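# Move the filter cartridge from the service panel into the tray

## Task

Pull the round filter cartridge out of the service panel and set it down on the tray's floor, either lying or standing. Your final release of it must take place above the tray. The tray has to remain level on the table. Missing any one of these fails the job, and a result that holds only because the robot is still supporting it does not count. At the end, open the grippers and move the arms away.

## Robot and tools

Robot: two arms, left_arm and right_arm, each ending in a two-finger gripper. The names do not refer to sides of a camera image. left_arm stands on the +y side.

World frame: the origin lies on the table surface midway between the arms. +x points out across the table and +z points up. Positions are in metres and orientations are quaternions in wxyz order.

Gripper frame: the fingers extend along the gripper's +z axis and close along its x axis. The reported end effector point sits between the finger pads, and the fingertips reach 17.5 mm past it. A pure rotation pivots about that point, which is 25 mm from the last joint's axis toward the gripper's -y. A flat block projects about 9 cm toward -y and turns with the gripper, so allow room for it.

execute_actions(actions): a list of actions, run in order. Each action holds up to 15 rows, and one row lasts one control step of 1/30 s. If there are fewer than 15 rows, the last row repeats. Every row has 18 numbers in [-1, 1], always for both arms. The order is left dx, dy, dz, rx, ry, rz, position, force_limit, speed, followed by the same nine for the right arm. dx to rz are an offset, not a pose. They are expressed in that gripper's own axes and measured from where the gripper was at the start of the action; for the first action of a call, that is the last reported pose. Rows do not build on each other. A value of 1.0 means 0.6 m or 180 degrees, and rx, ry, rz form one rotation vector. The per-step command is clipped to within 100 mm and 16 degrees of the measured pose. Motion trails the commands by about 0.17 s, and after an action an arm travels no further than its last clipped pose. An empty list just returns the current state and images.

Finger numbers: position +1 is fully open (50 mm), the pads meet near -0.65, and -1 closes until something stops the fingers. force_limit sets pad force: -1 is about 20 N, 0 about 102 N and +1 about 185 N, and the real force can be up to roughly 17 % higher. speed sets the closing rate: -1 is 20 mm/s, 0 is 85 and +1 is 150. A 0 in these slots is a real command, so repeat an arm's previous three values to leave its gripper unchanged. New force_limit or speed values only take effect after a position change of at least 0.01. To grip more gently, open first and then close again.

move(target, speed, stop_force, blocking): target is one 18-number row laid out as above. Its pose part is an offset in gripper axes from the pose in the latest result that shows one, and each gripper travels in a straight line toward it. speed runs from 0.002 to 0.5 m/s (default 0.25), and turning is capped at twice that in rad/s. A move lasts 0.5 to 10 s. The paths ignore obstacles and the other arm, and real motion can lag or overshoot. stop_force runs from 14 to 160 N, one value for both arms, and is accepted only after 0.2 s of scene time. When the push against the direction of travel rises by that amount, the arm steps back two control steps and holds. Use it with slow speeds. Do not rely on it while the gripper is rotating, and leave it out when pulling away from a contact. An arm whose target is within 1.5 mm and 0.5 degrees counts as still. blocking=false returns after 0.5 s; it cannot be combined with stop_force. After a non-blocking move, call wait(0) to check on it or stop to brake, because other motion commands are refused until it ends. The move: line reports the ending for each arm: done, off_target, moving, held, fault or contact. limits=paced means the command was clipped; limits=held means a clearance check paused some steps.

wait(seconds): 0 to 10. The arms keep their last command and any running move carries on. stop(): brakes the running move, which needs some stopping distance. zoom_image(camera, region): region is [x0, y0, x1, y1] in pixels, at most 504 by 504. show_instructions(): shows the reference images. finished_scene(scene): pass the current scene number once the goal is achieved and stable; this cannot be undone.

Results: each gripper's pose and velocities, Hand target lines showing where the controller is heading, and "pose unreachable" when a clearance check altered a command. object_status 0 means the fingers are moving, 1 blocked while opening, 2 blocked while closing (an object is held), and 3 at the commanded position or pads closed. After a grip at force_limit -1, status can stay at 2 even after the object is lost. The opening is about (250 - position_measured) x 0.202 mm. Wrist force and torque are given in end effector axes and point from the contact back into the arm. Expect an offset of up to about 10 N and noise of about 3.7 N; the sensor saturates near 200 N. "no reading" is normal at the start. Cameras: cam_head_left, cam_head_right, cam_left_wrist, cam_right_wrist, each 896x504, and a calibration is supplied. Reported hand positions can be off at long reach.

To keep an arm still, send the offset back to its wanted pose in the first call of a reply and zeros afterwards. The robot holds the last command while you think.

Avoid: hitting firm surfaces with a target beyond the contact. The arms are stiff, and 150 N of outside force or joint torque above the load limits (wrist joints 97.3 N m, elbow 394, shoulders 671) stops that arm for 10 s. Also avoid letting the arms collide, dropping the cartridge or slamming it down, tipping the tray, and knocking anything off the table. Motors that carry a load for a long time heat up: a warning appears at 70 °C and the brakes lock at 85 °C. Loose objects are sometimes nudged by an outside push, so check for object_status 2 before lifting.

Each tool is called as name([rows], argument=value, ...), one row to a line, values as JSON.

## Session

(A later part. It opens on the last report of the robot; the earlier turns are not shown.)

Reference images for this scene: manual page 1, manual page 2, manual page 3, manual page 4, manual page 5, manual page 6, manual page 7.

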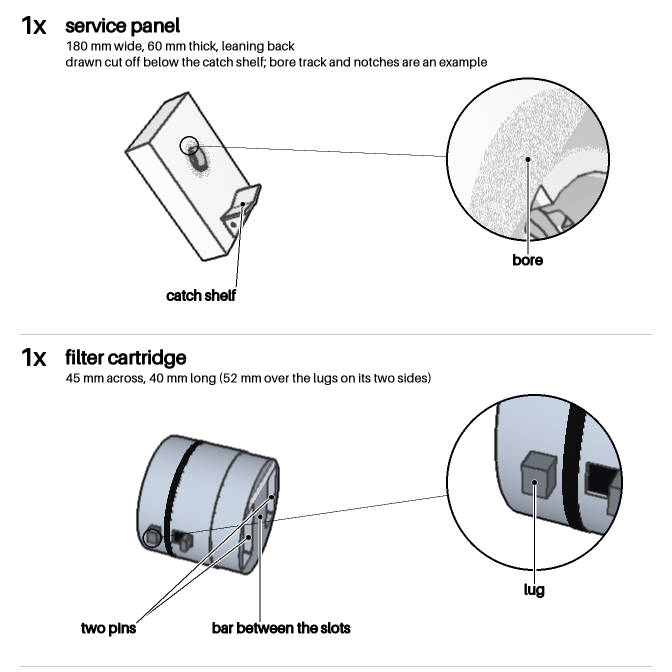

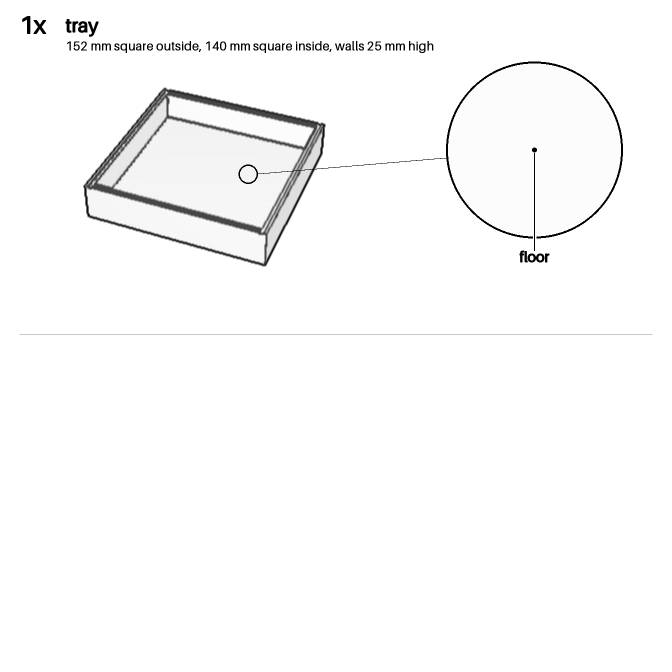

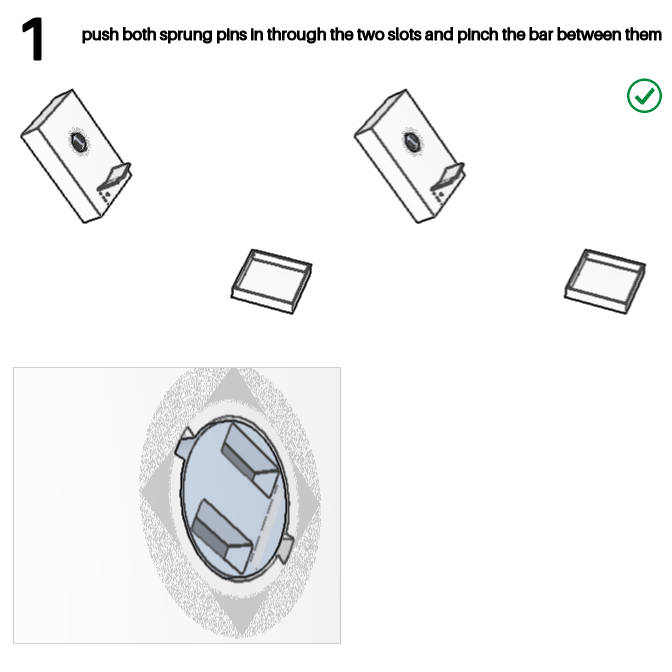

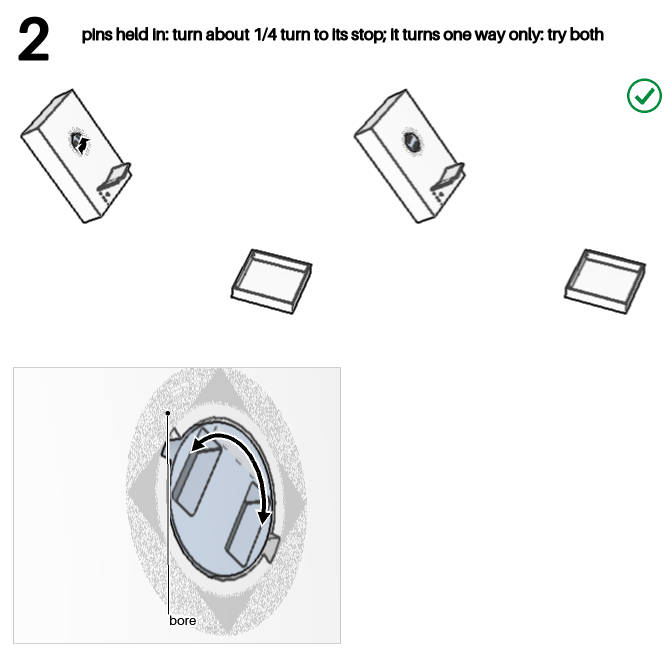

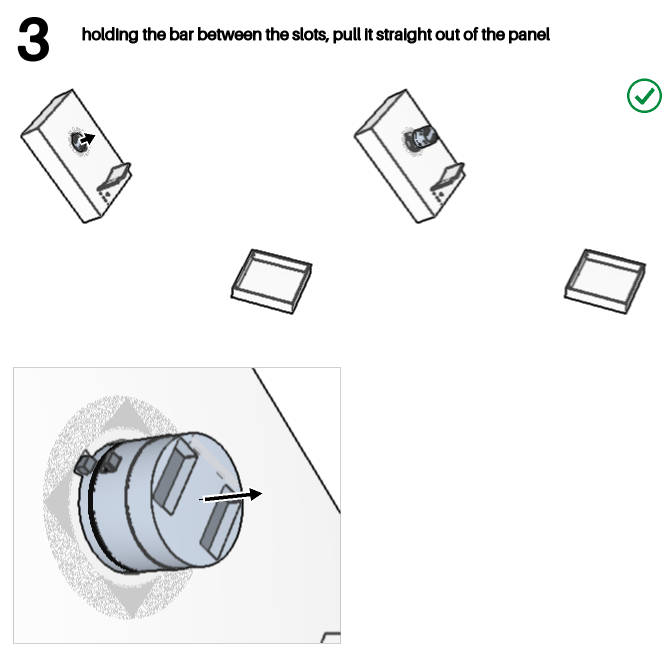

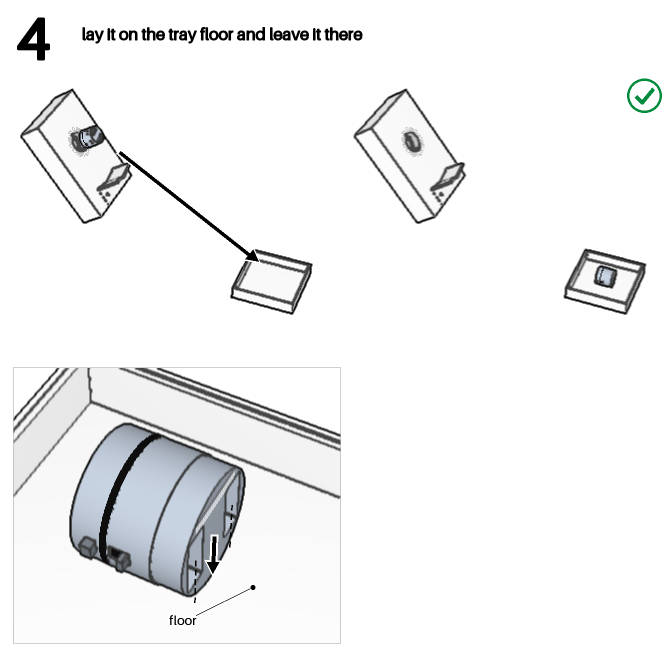

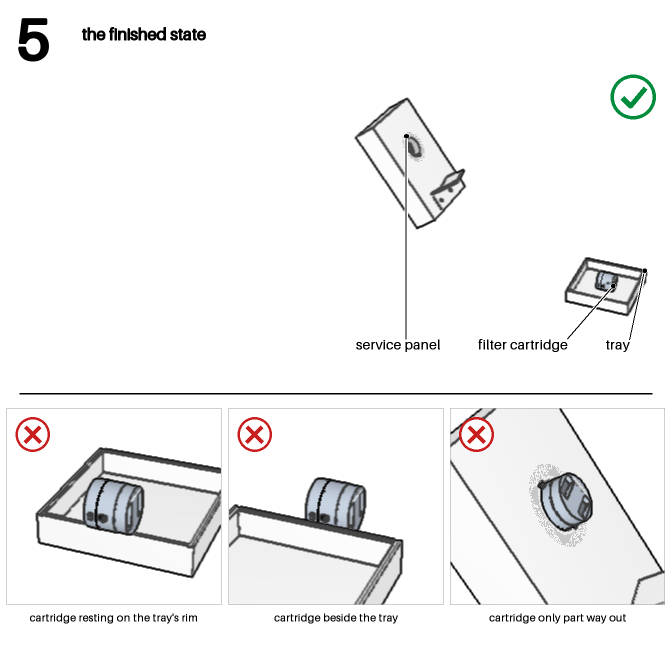

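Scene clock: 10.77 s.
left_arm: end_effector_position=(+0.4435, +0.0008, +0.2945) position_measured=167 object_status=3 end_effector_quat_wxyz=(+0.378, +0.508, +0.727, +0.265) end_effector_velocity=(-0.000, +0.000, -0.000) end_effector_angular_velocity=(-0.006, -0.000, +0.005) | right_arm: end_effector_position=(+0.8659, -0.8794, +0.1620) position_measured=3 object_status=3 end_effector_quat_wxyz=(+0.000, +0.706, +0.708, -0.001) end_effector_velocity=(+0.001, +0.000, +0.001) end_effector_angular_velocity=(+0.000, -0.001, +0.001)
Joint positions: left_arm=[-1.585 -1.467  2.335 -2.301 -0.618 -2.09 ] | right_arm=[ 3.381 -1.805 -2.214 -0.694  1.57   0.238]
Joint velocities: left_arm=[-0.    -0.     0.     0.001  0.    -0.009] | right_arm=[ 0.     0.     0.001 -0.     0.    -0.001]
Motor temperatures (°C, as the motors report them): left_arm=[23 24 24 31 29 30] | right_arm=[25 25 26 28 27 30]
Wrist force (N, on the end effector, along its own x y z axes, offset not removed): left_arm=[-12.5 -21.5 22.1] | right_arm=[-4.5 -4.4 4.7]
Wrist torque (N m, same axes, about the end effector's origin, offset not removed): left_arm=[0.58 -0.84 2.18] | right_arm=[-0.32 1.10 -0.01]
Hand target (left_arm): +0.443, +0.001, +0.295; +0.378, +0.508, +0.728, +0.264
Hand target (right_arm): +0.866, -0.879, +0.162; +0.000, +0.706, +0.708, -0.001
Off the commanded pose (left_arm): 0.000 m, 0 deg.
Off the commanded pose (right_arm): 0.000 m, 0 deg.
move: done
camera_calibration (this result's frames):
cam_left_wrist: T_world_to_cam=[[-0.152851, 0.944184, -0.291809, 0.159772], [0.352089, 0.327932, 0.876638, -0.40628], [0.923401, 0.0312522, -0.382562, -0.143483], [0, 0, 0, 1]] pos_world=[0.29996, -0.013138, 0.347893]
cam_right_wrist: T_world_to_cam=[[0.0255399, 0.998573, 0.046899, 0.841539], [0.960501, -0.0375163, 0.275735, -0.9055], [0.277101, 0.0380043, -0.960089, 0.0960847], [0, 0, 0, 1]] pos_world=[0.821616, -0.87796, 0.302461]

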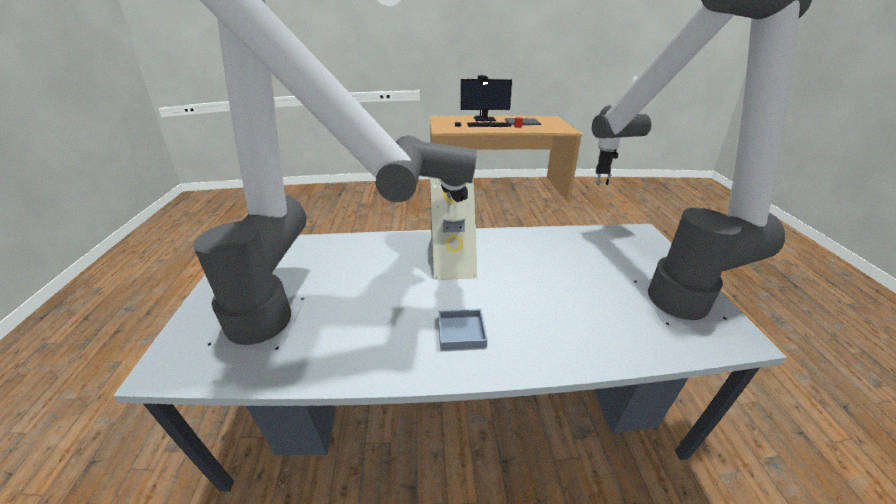

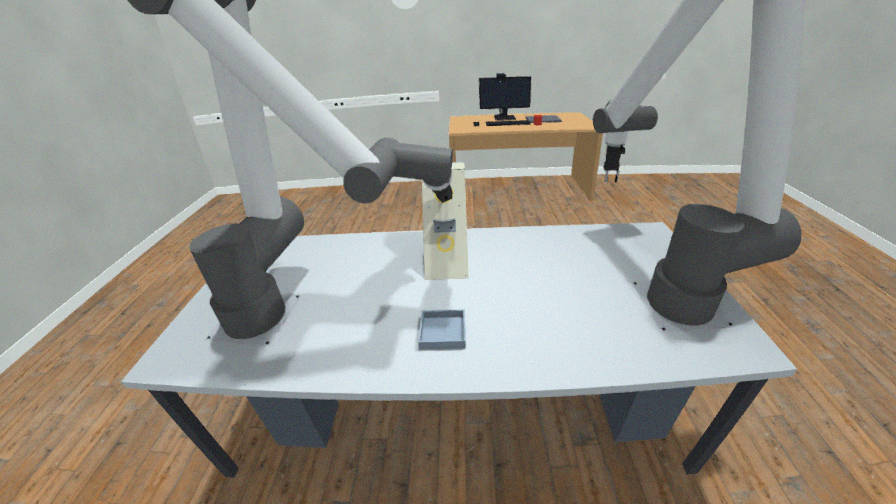

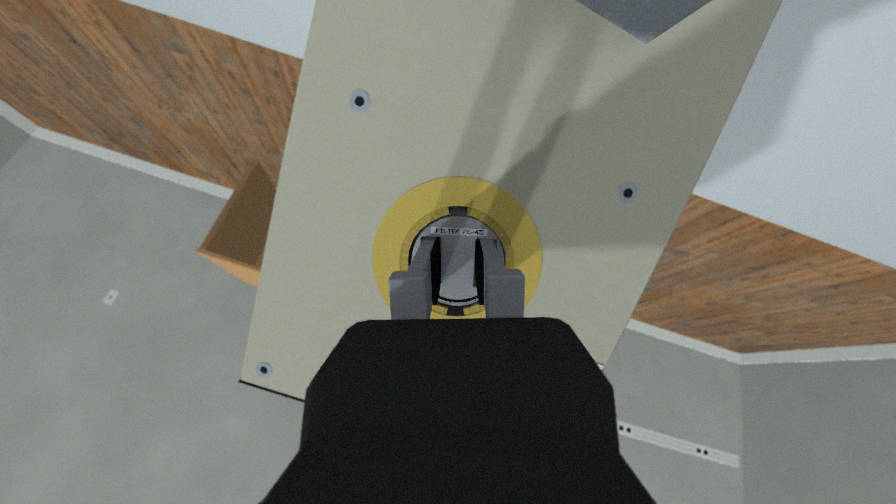

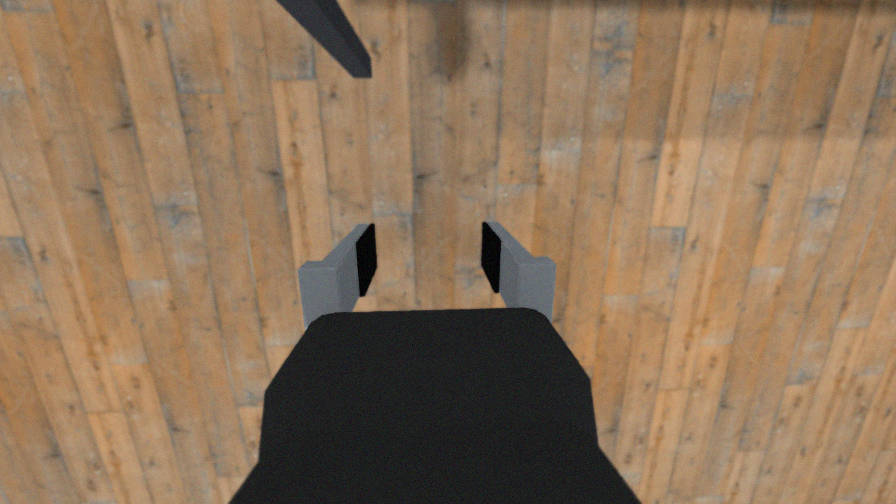

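Blocked; turn + about 92.5°.

move(target=[-0.0003,-0.0004,0,0,0,0.514,-0.11,0,0,0,0,0,0,0,0,1,0,0], speed=0.18)

Scene clock: 15.90 s.
left_arm: end_effector_position=(+0.4434, +0.0005, +0.2944) position_measured=169 object_status=3 end_effector_quat_wxyz=(+0.071, +0.877, +0.136, +0.456) end_effector_velocity=(-0.000, +0.000, -0.000) end_effector_angular_velocity=(+0.005, +0.000, -0.005) | right_arm: end_effector_position=(+0.8659, -0.8794, +0.1620) position_measured=3 object_status=3 end_effector_quat_wxyz=(+0.000, +0.706, +0.708, -0.001) end_effector_velocity=(+0.000, +0.000, +0.001) end_effector_angular_velocity=(+0.001, -0.000, -0.001)
Joint positions: left_arm=[-1.593 -1.42   2.302 -2.303 -0.619 -0.49 ] | right_arm=[ 3.381 -1.805 -2.214 -0.694  1.57   0.238]
Joint velocities: left_arm=[-0.     0.     0.001 -0.002 -0.     0.007] | right_arm=[-0.     0.     0.001 -0.     0.001  0.001]
Motor temperatures (°C, as the motors report them): left_arm=[23 24 24 31 29 30] | right_arm=[25 25 26 28 27 30]
Wrist force (N, on the end effector, along its own x y z axes, offset not removed): left_arm=[17.2 7.3 -17.5] | right_arm=[-1.6 -2.5 2.9]
Wrist torque (N m, same axes, about the end effector's origin, offset not removed): left_arm=[-0.15 -1.04 0.26] | right_arm=[-0.06 0.56 -0.02]
Hand target (left_arm): +0.443, +0.001, +0.294; +0.070, +0.877, +0.136, +0.456
Hand target (right_arm): +0.866, -0.879, +0.162; +0.000, +0.706, +0.708, -0.001
Off the commanded pose (left_arm): 0.000 m, 0 deg.
Off the commanded pose (right_arm): 0.000 m, 0 deg.
move: done
camera_calibration (this result's frames):
cam_left_wrist: T_world_to_cam=[[0.584271, 0.285444, 0.759703, -0.476035], [-0.00988541, -0.933531, 0.358359, -0.0923085], [0.811498, -0.216889, -0.542614, -0.0465704], [0, 0, 0, 1]] pos_world=[0.315013, 0.0396077, 0.369455]
cam_right_wrist: T_world_to_cam=[[0.0255398, 0.998573, 0.046899, 0.841539], [0.960501, -0.0375162, 0.275735, -0.9055], [0.277101, 0.0380043, -0.960089, 0.0960847], [0, 0, 0, 1]] pos_world=[0.821616, -0.87796, 0.302461]

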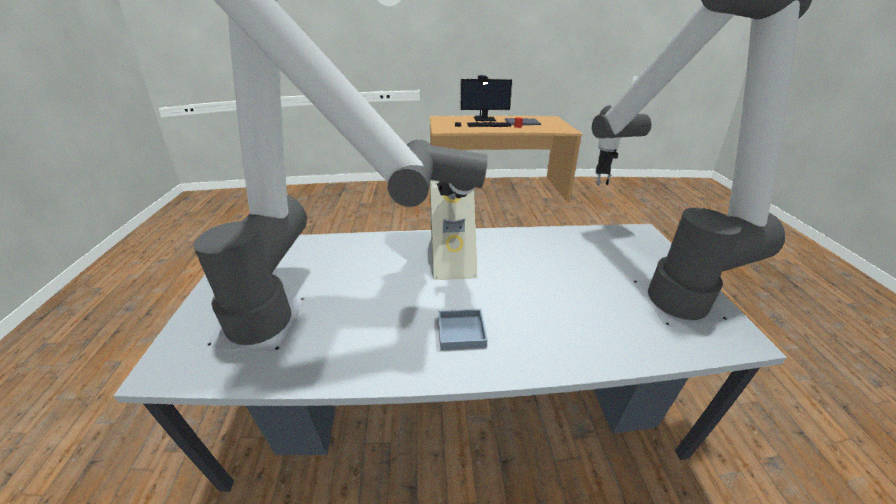

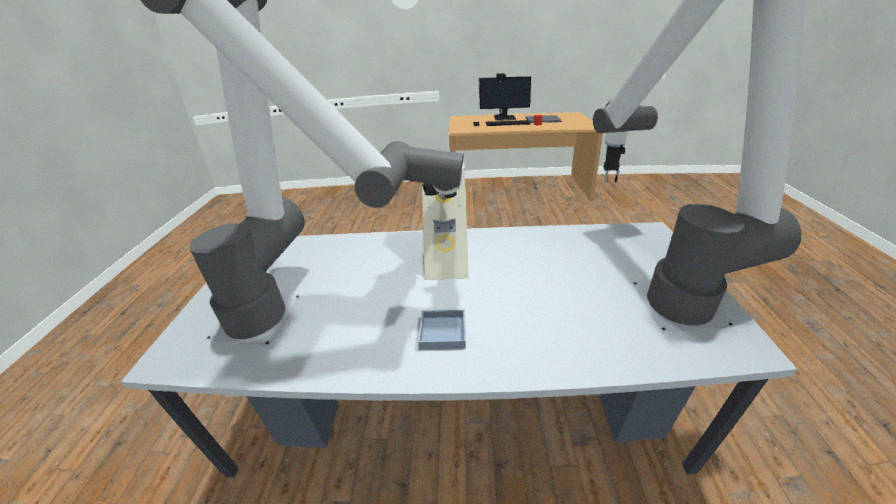

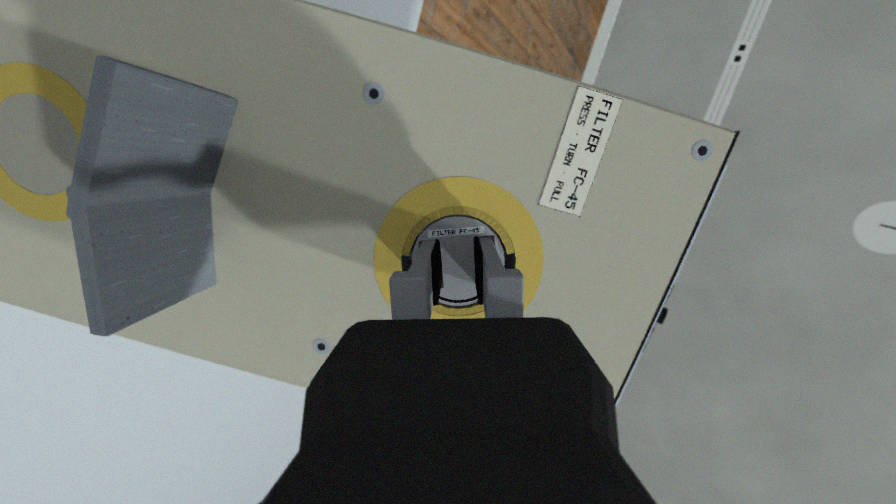

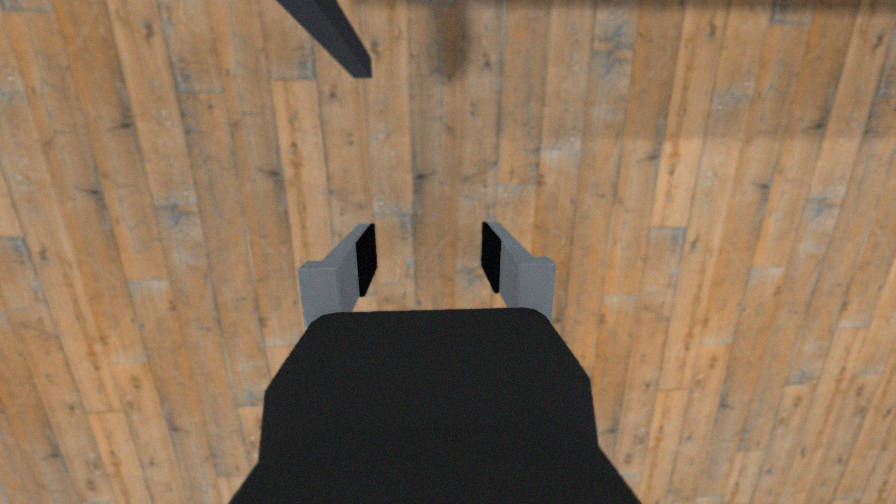

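move(target=[0.0007,0,0,0,0,0,-1,0.1,-1,0,0,0,0,0,0,1,0,0])

move(target=[0,0,-0.1,0,0,0,-1,0.1,-1,0,0,0,0,0,0,1,0,0], speed=0.025, stop_force=60)

Scene clock: 19.30 s.
left_arm: end_effector_position=(+0.4435, +0.0007, +0.2946) position_measured=180 object_status=2 end_effector_quat_wxyz=(+0.070, +0.877, +0.136, +0.456) end_effector_velocity=(+0.000, -0.000, +0.001) end_effector_angular_velocity=(-0.003, +0.000, +0.002) | right_arm: end_effector_position=(+0.8659, -0.8794, +0.1620) position_measured=3 object_status=3 end_effector_quat_wxyz=(+0.000, +0.706, +0.708, -0.001) end_effector_velocity=(-0.000, -0.000, -0.000) end_effector_angular_velocity=(-0.001, +0.000, +0.001)
Joint positions: left_arm=[-1.593 -1.421  2.302 -2.303 -0.619 -0.489] | right_arm=[ 3.381 -1.805 -2.214 -0.694  1.57   0.238]
Joint velocities: left_arm=[ 0.001 -0.001 -0.001  0.    -0.    -0.002] | right_arm=[ 0.    -0.    -0.    -0.    -0.001 -0.001]
Motor temperatures (°C, as the motors report them): left_arm=[23 24 24 31 29 30] | right_arm=[25 25 26 28 27 30]
Wrist force (N, on the end effector, along its own x y z axes, offset not removed): left_arm=[2.5 4.7 -4.2] | right_arm=[-4.7 -1.9 3.9]
Wrist torque (N m, same axes, about the end effector's origin, offset not removed): left_arm=[-0.08 -0.29 0.50] | right_arm=[0.09 1.09 -0.04]
Hand target (left_arm): +0.444, +0.001, +0.295; +0.071, +0.877, +0.136, +0.456
Hand target (right_arm): +0.866, -0.879, +0.162; +0.000, +0.706, +0.708, -0.001
Off the commanded pose (left_arm): 0.000 m, 0 deg.
Off the commanded pose (right_arm): 0.000 m, 0 deg.
move: done
camera_calibration (this result's frames):
cam_left_wrist: T_world_to_cam=[[0.58438, 0.285122, 0.75974, -0.476391], [-0.0100038, -0.933638, 0.358079, -0.0920686], [0.811418, -0.216854, -0.542747, -0.0464682], [0, 0, 0, 1]] pos_world=[0.315178, 0.0397941, 0.369681]
cam_right_wrist: T_world_to_cam=[[0.0255398, 0.998573, 0.046899, 0.841539], [0.960501, -0.0375162, 0.275735, -0.9055], [0.277101, 0.0380043, -0.960089, 0.0960848], [0, 0, 0, 1]] pos_world=[0.821616, -0.87796, 0.302461]

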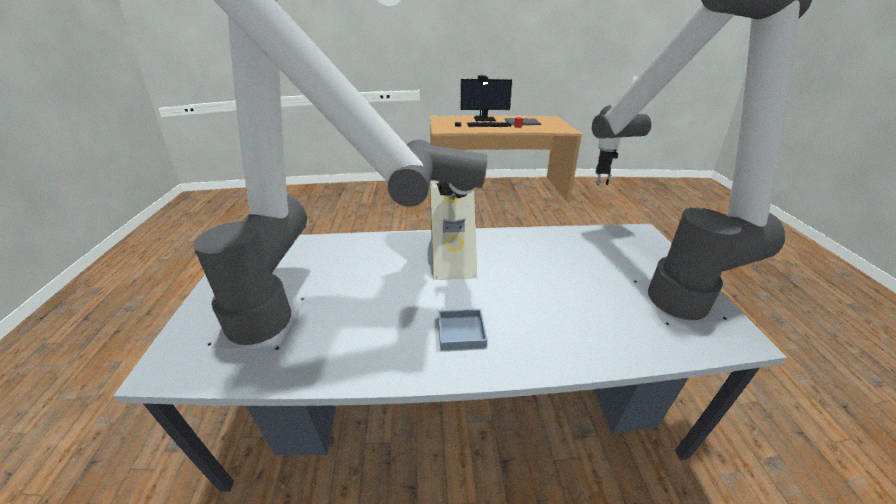

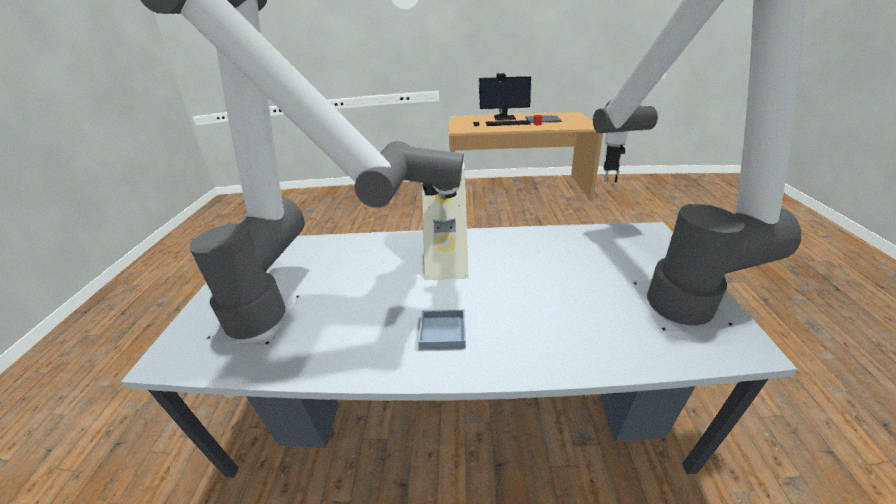

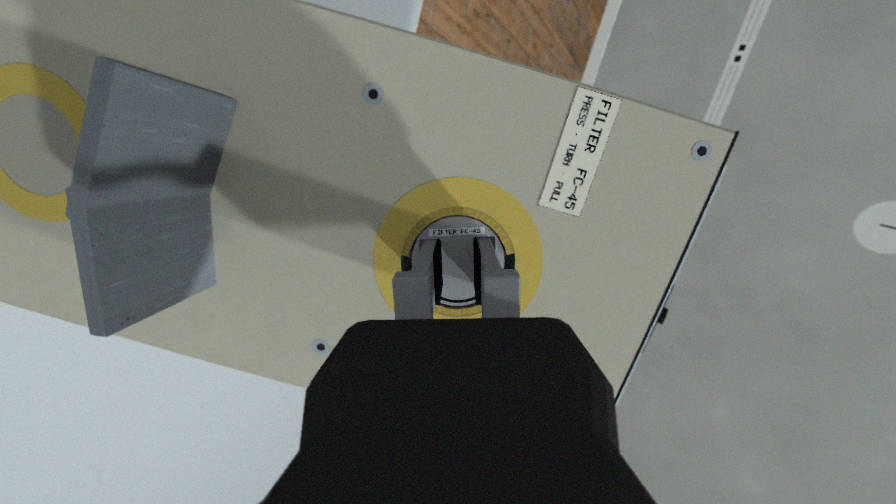

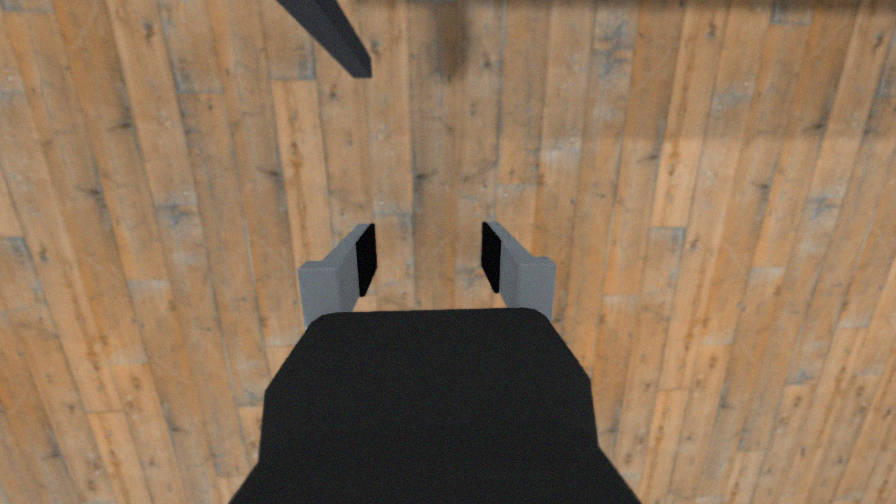

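Scene clock: 22.00 s.
left_arm: end_effector_position=(+0.3945, +0.0007, +0.3288) position_measured=180 object_status=2 end_effector_quat_wxyz=(+0.070, +0.877, +0.136, +0.456) end_effector_velocity=(-0.001, -0.000, +0.001) end_effector_angular_velocity=(-0.001, -0.001, +0.001) | right_arm: end_effector_position=(+0.8659, -0.8794, +0.1620) position_measured=3 object_status=3 end_effector_quat_wxyz=(+0.000, +0.706, +0.708, -0.001) end_effector_velocity=(-0.000, -0.000, -0.001) end_effector_angular_velocity=(-0.001, +0.001, +0.001)
Joint positions: left_arm=[-1.658 -1.479  2.274 -2.128 -0.632 -0.598] | right_arm=[ 3.381 -1.805 -2.214 -0.694  1.57   0.238]
Joint velocities: left_arm=[-0.001 -0.001 -0.001  0.004  0.    -0.004] | right_arm=[ 0.    -0.001  0.     0.    -0.    -0.001]
Motor temperatures (°C, as the motors report them): left_arm=[23 24 24 31 29 30] | right_arm=[25 25 26 28 27 30]
Wrist force (N, on the end effector, along its own x y z axes, offset not removed): left_arm=[3.0 0.8 -1.8] | right_arm=[-1.0 -0.9 1.3]
Wrist torque (N m, same axes, about the end effector's origin, offset not removed): left_arm=[-0.19 -1.14 0.52] | right_arm=[0.15 0.39 0.00]
Hand target (left_arm): +0.394, +0.001, +0.329; +0.070, +0.877, +0.136, +0.456
Hand target (right_arm): +0.866, -0.879, +0.162; +0.000, +0.706, +0.708, -0.001
Off the commanded pose (left_arm): 0.000 m, 0 deg.
Off the commanded pose (right_arm): 0.000 m, 0 deg.
move: done
camera_calibration (this result's frames):
cam_left_wrist: T_world_to_cam=[[0.584423, 0.285098, 0.759716, -0.473688], [-0.00985785, -0.933683, 0.357966, -0.104853], [0.811389, -0.216693, -0.542855, 0.0119656], [0, 0, 0, 1]] pos_world=[0.266092, 0.0397406, 0.403898]
cam_right_wrist: T_world_to_cam=[[0.0255399, 0.998573, 0.0468989, 0.841539], [0.960501, -0.0375164, 0.275735, -0.9055], [0.277101, 0.0380042, -0.960089, 0.0960847], [0, 0, 0, 1]] pos_world=[0.821616, -0.87796, 0.302461]

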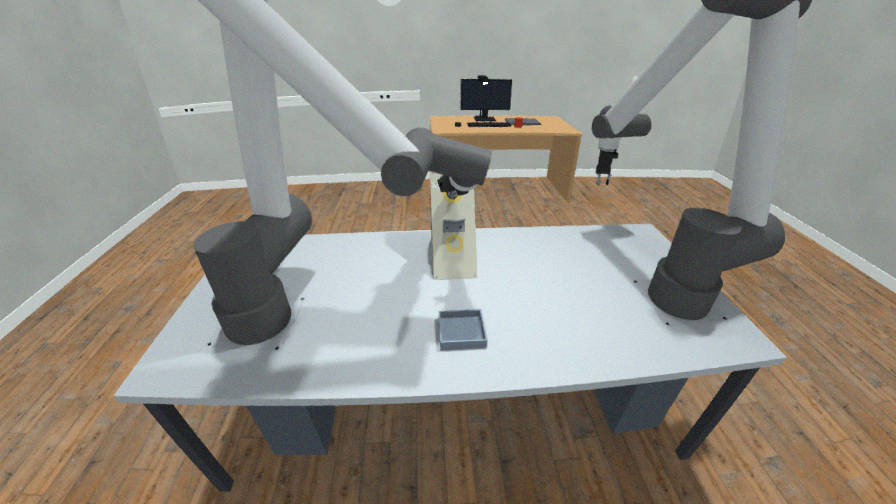

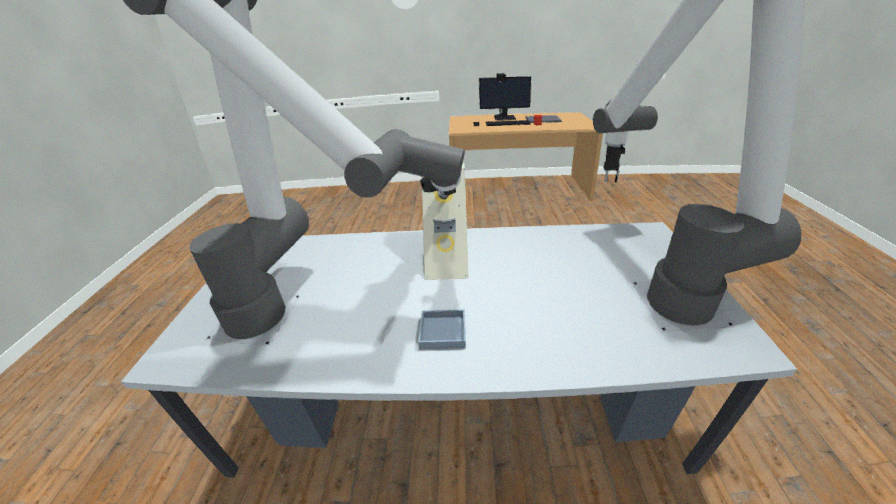

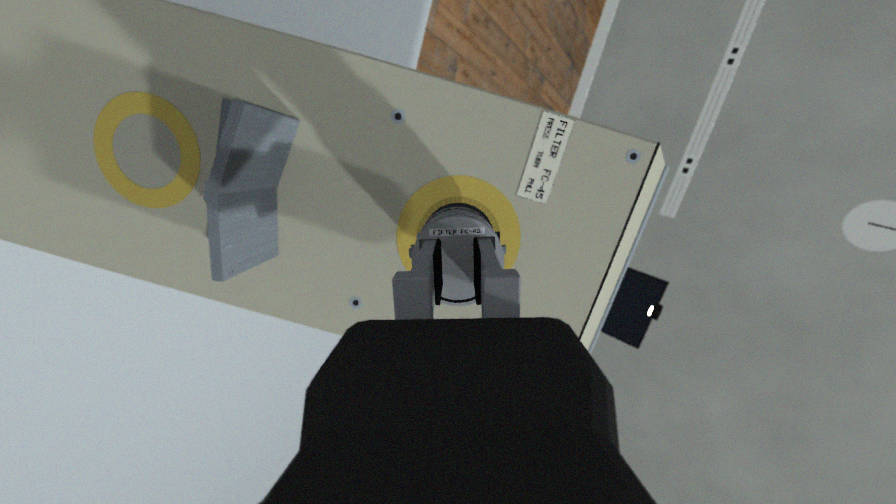

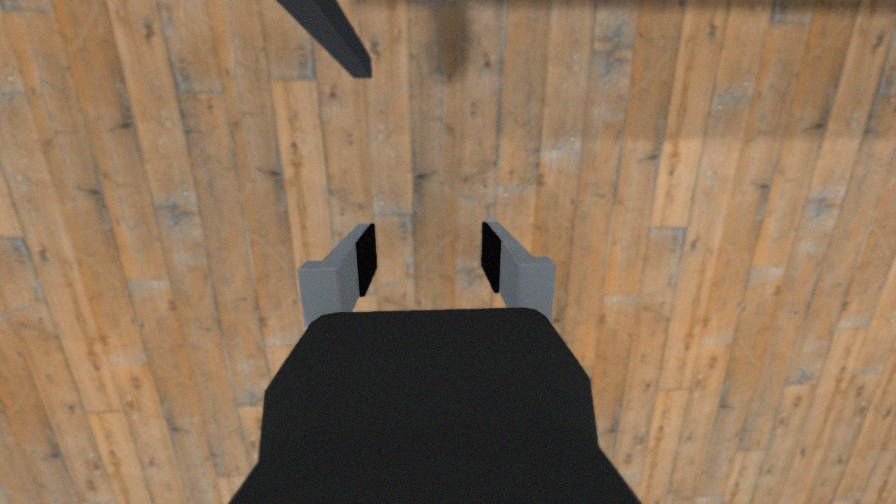

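move(target=[-0.589,-0.199,-0.483,0.0923,-0.2912,0,-1,0.1,-1,0,0,0,0,0,0,1,0,0])

Scene clock: 24.70 s.
left_arm: end_effector_position=(-0.0568, +0.0075, +0.1894) position_measured=180 object_status=2 end_effector_quat_wxyz=(-0.000, +0.988, +0.153, -0.000) end_effector_velocity=(-0.000, -0.000, -0.001) end_effector_angular_velocity=(-0.000, +0.002, +0.001) | right_arm: end_effector_position=(+0.8659, -0.8794, +0.1620) position_measured=3 object_status=3 end_effector_quat_wxyz=(+0.000, +0.706, +0.708, -0.001) end_effector_velocity=(-0.001, +0.000, -0.000) end_effector_angular_velocity=(+0.001, +0.001, -0.001)
Joint positions: left_arm=[-1.868 -1.453  2.309 -2.427 -1.571 -0.687] | right_arm=[ 3.381 -1.805 -2.214 -0.694  1.57   0.238]
Joint velocities: left_arm=[ 0.     0.001  0.    -0.002 -0.002 -0.001] | right_arm=[ 0.     0.001 -0.001  0.     0.001  0.001]
Motor temperatures (°C, as the motors report them): left_arm=[23 24 24 31 29 30] | right_arm=[25 25 26 28 27 30]
Wrist force (N, on the end effector, along its own x y z axes, offset not removed): left_arm=[2.4 0.4 0.2] | right_arm=[-5.4 -2.4 3.1]
Wrist torque (N m, same axes, about the end effector's origin, offset not removed): left_arm=[-0.24 -0.73 0.55] | right_arm=[-0.04 1.17 0.07]
Hand target (left_arm): -0.057, +0.008, +0.189; -0.000, +0.988, +0.153, -0.000
Hand target (right_arm): +0.866, -0.879, +0.162; +0.000, +0.706, +0.708, -0.001
Off the commanded pose (left_arm): 0.000 m, 0 deg.
Off the commanded pose (right_arm): 0.000 m, 0 deg.
move: done
camera_calibration (this result's frames):
cam_left_wrist: T_world_to_cam=[[0.957478, 0.285284, -0.0429964, 0.0671618], [0.287755, -0.933575, 0.213623, -0.00878804], [0.0208028, -0.216911, -0.97597, 0.341103], [0, 0, 0, 1]] pos_world=[-0.0688731, 0.0466246, 0.337671]
cam_right_wrist: T_world_to_cam=[[0.02554, 0.998573, 0.0468989, 0.841539], [0.960501, -0.0375164, 0.275735, -0.9055], [0.277101, 0.0380042, -0.960089, 0.0960848], [0, 0, 0, 1]] pos_world=[0.821616, -0.87796, 0.302461]

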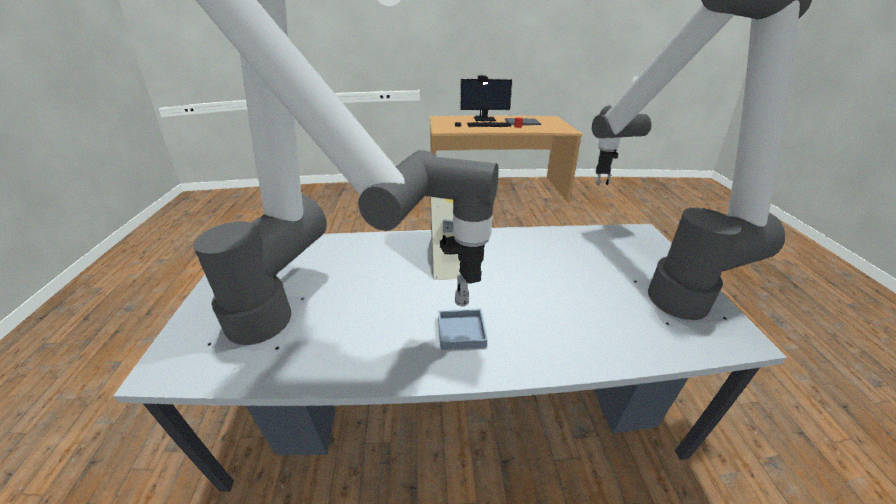

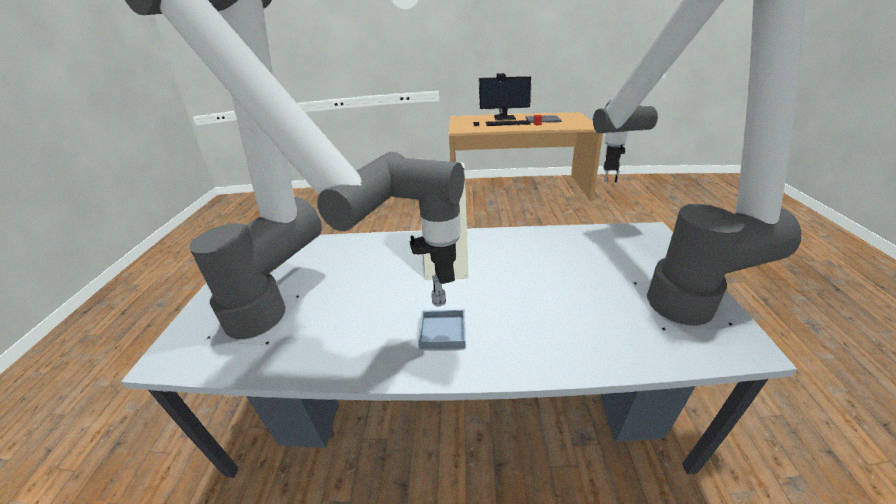

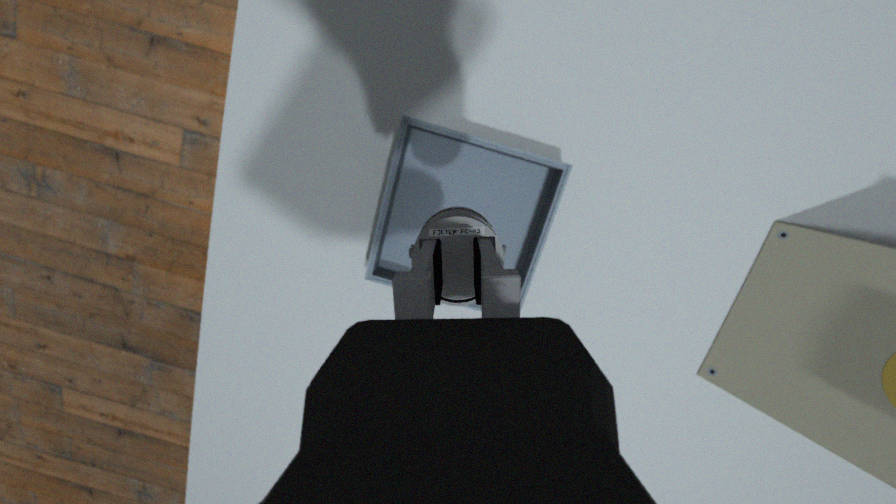

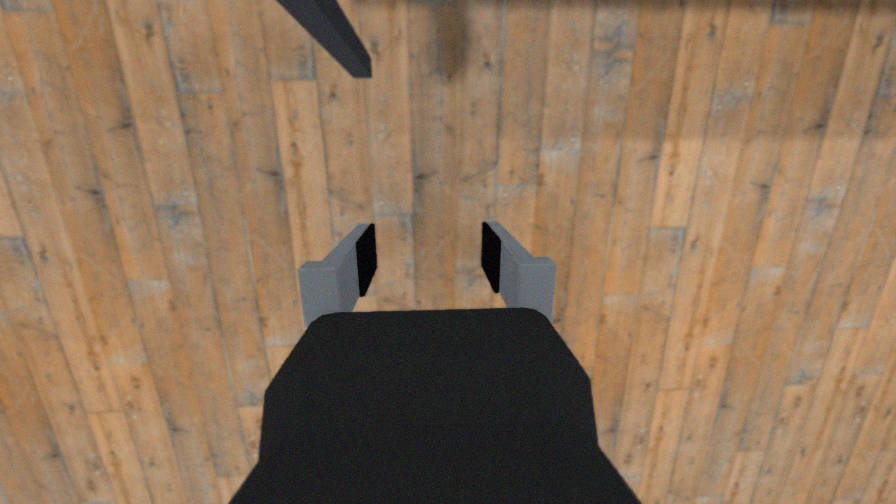

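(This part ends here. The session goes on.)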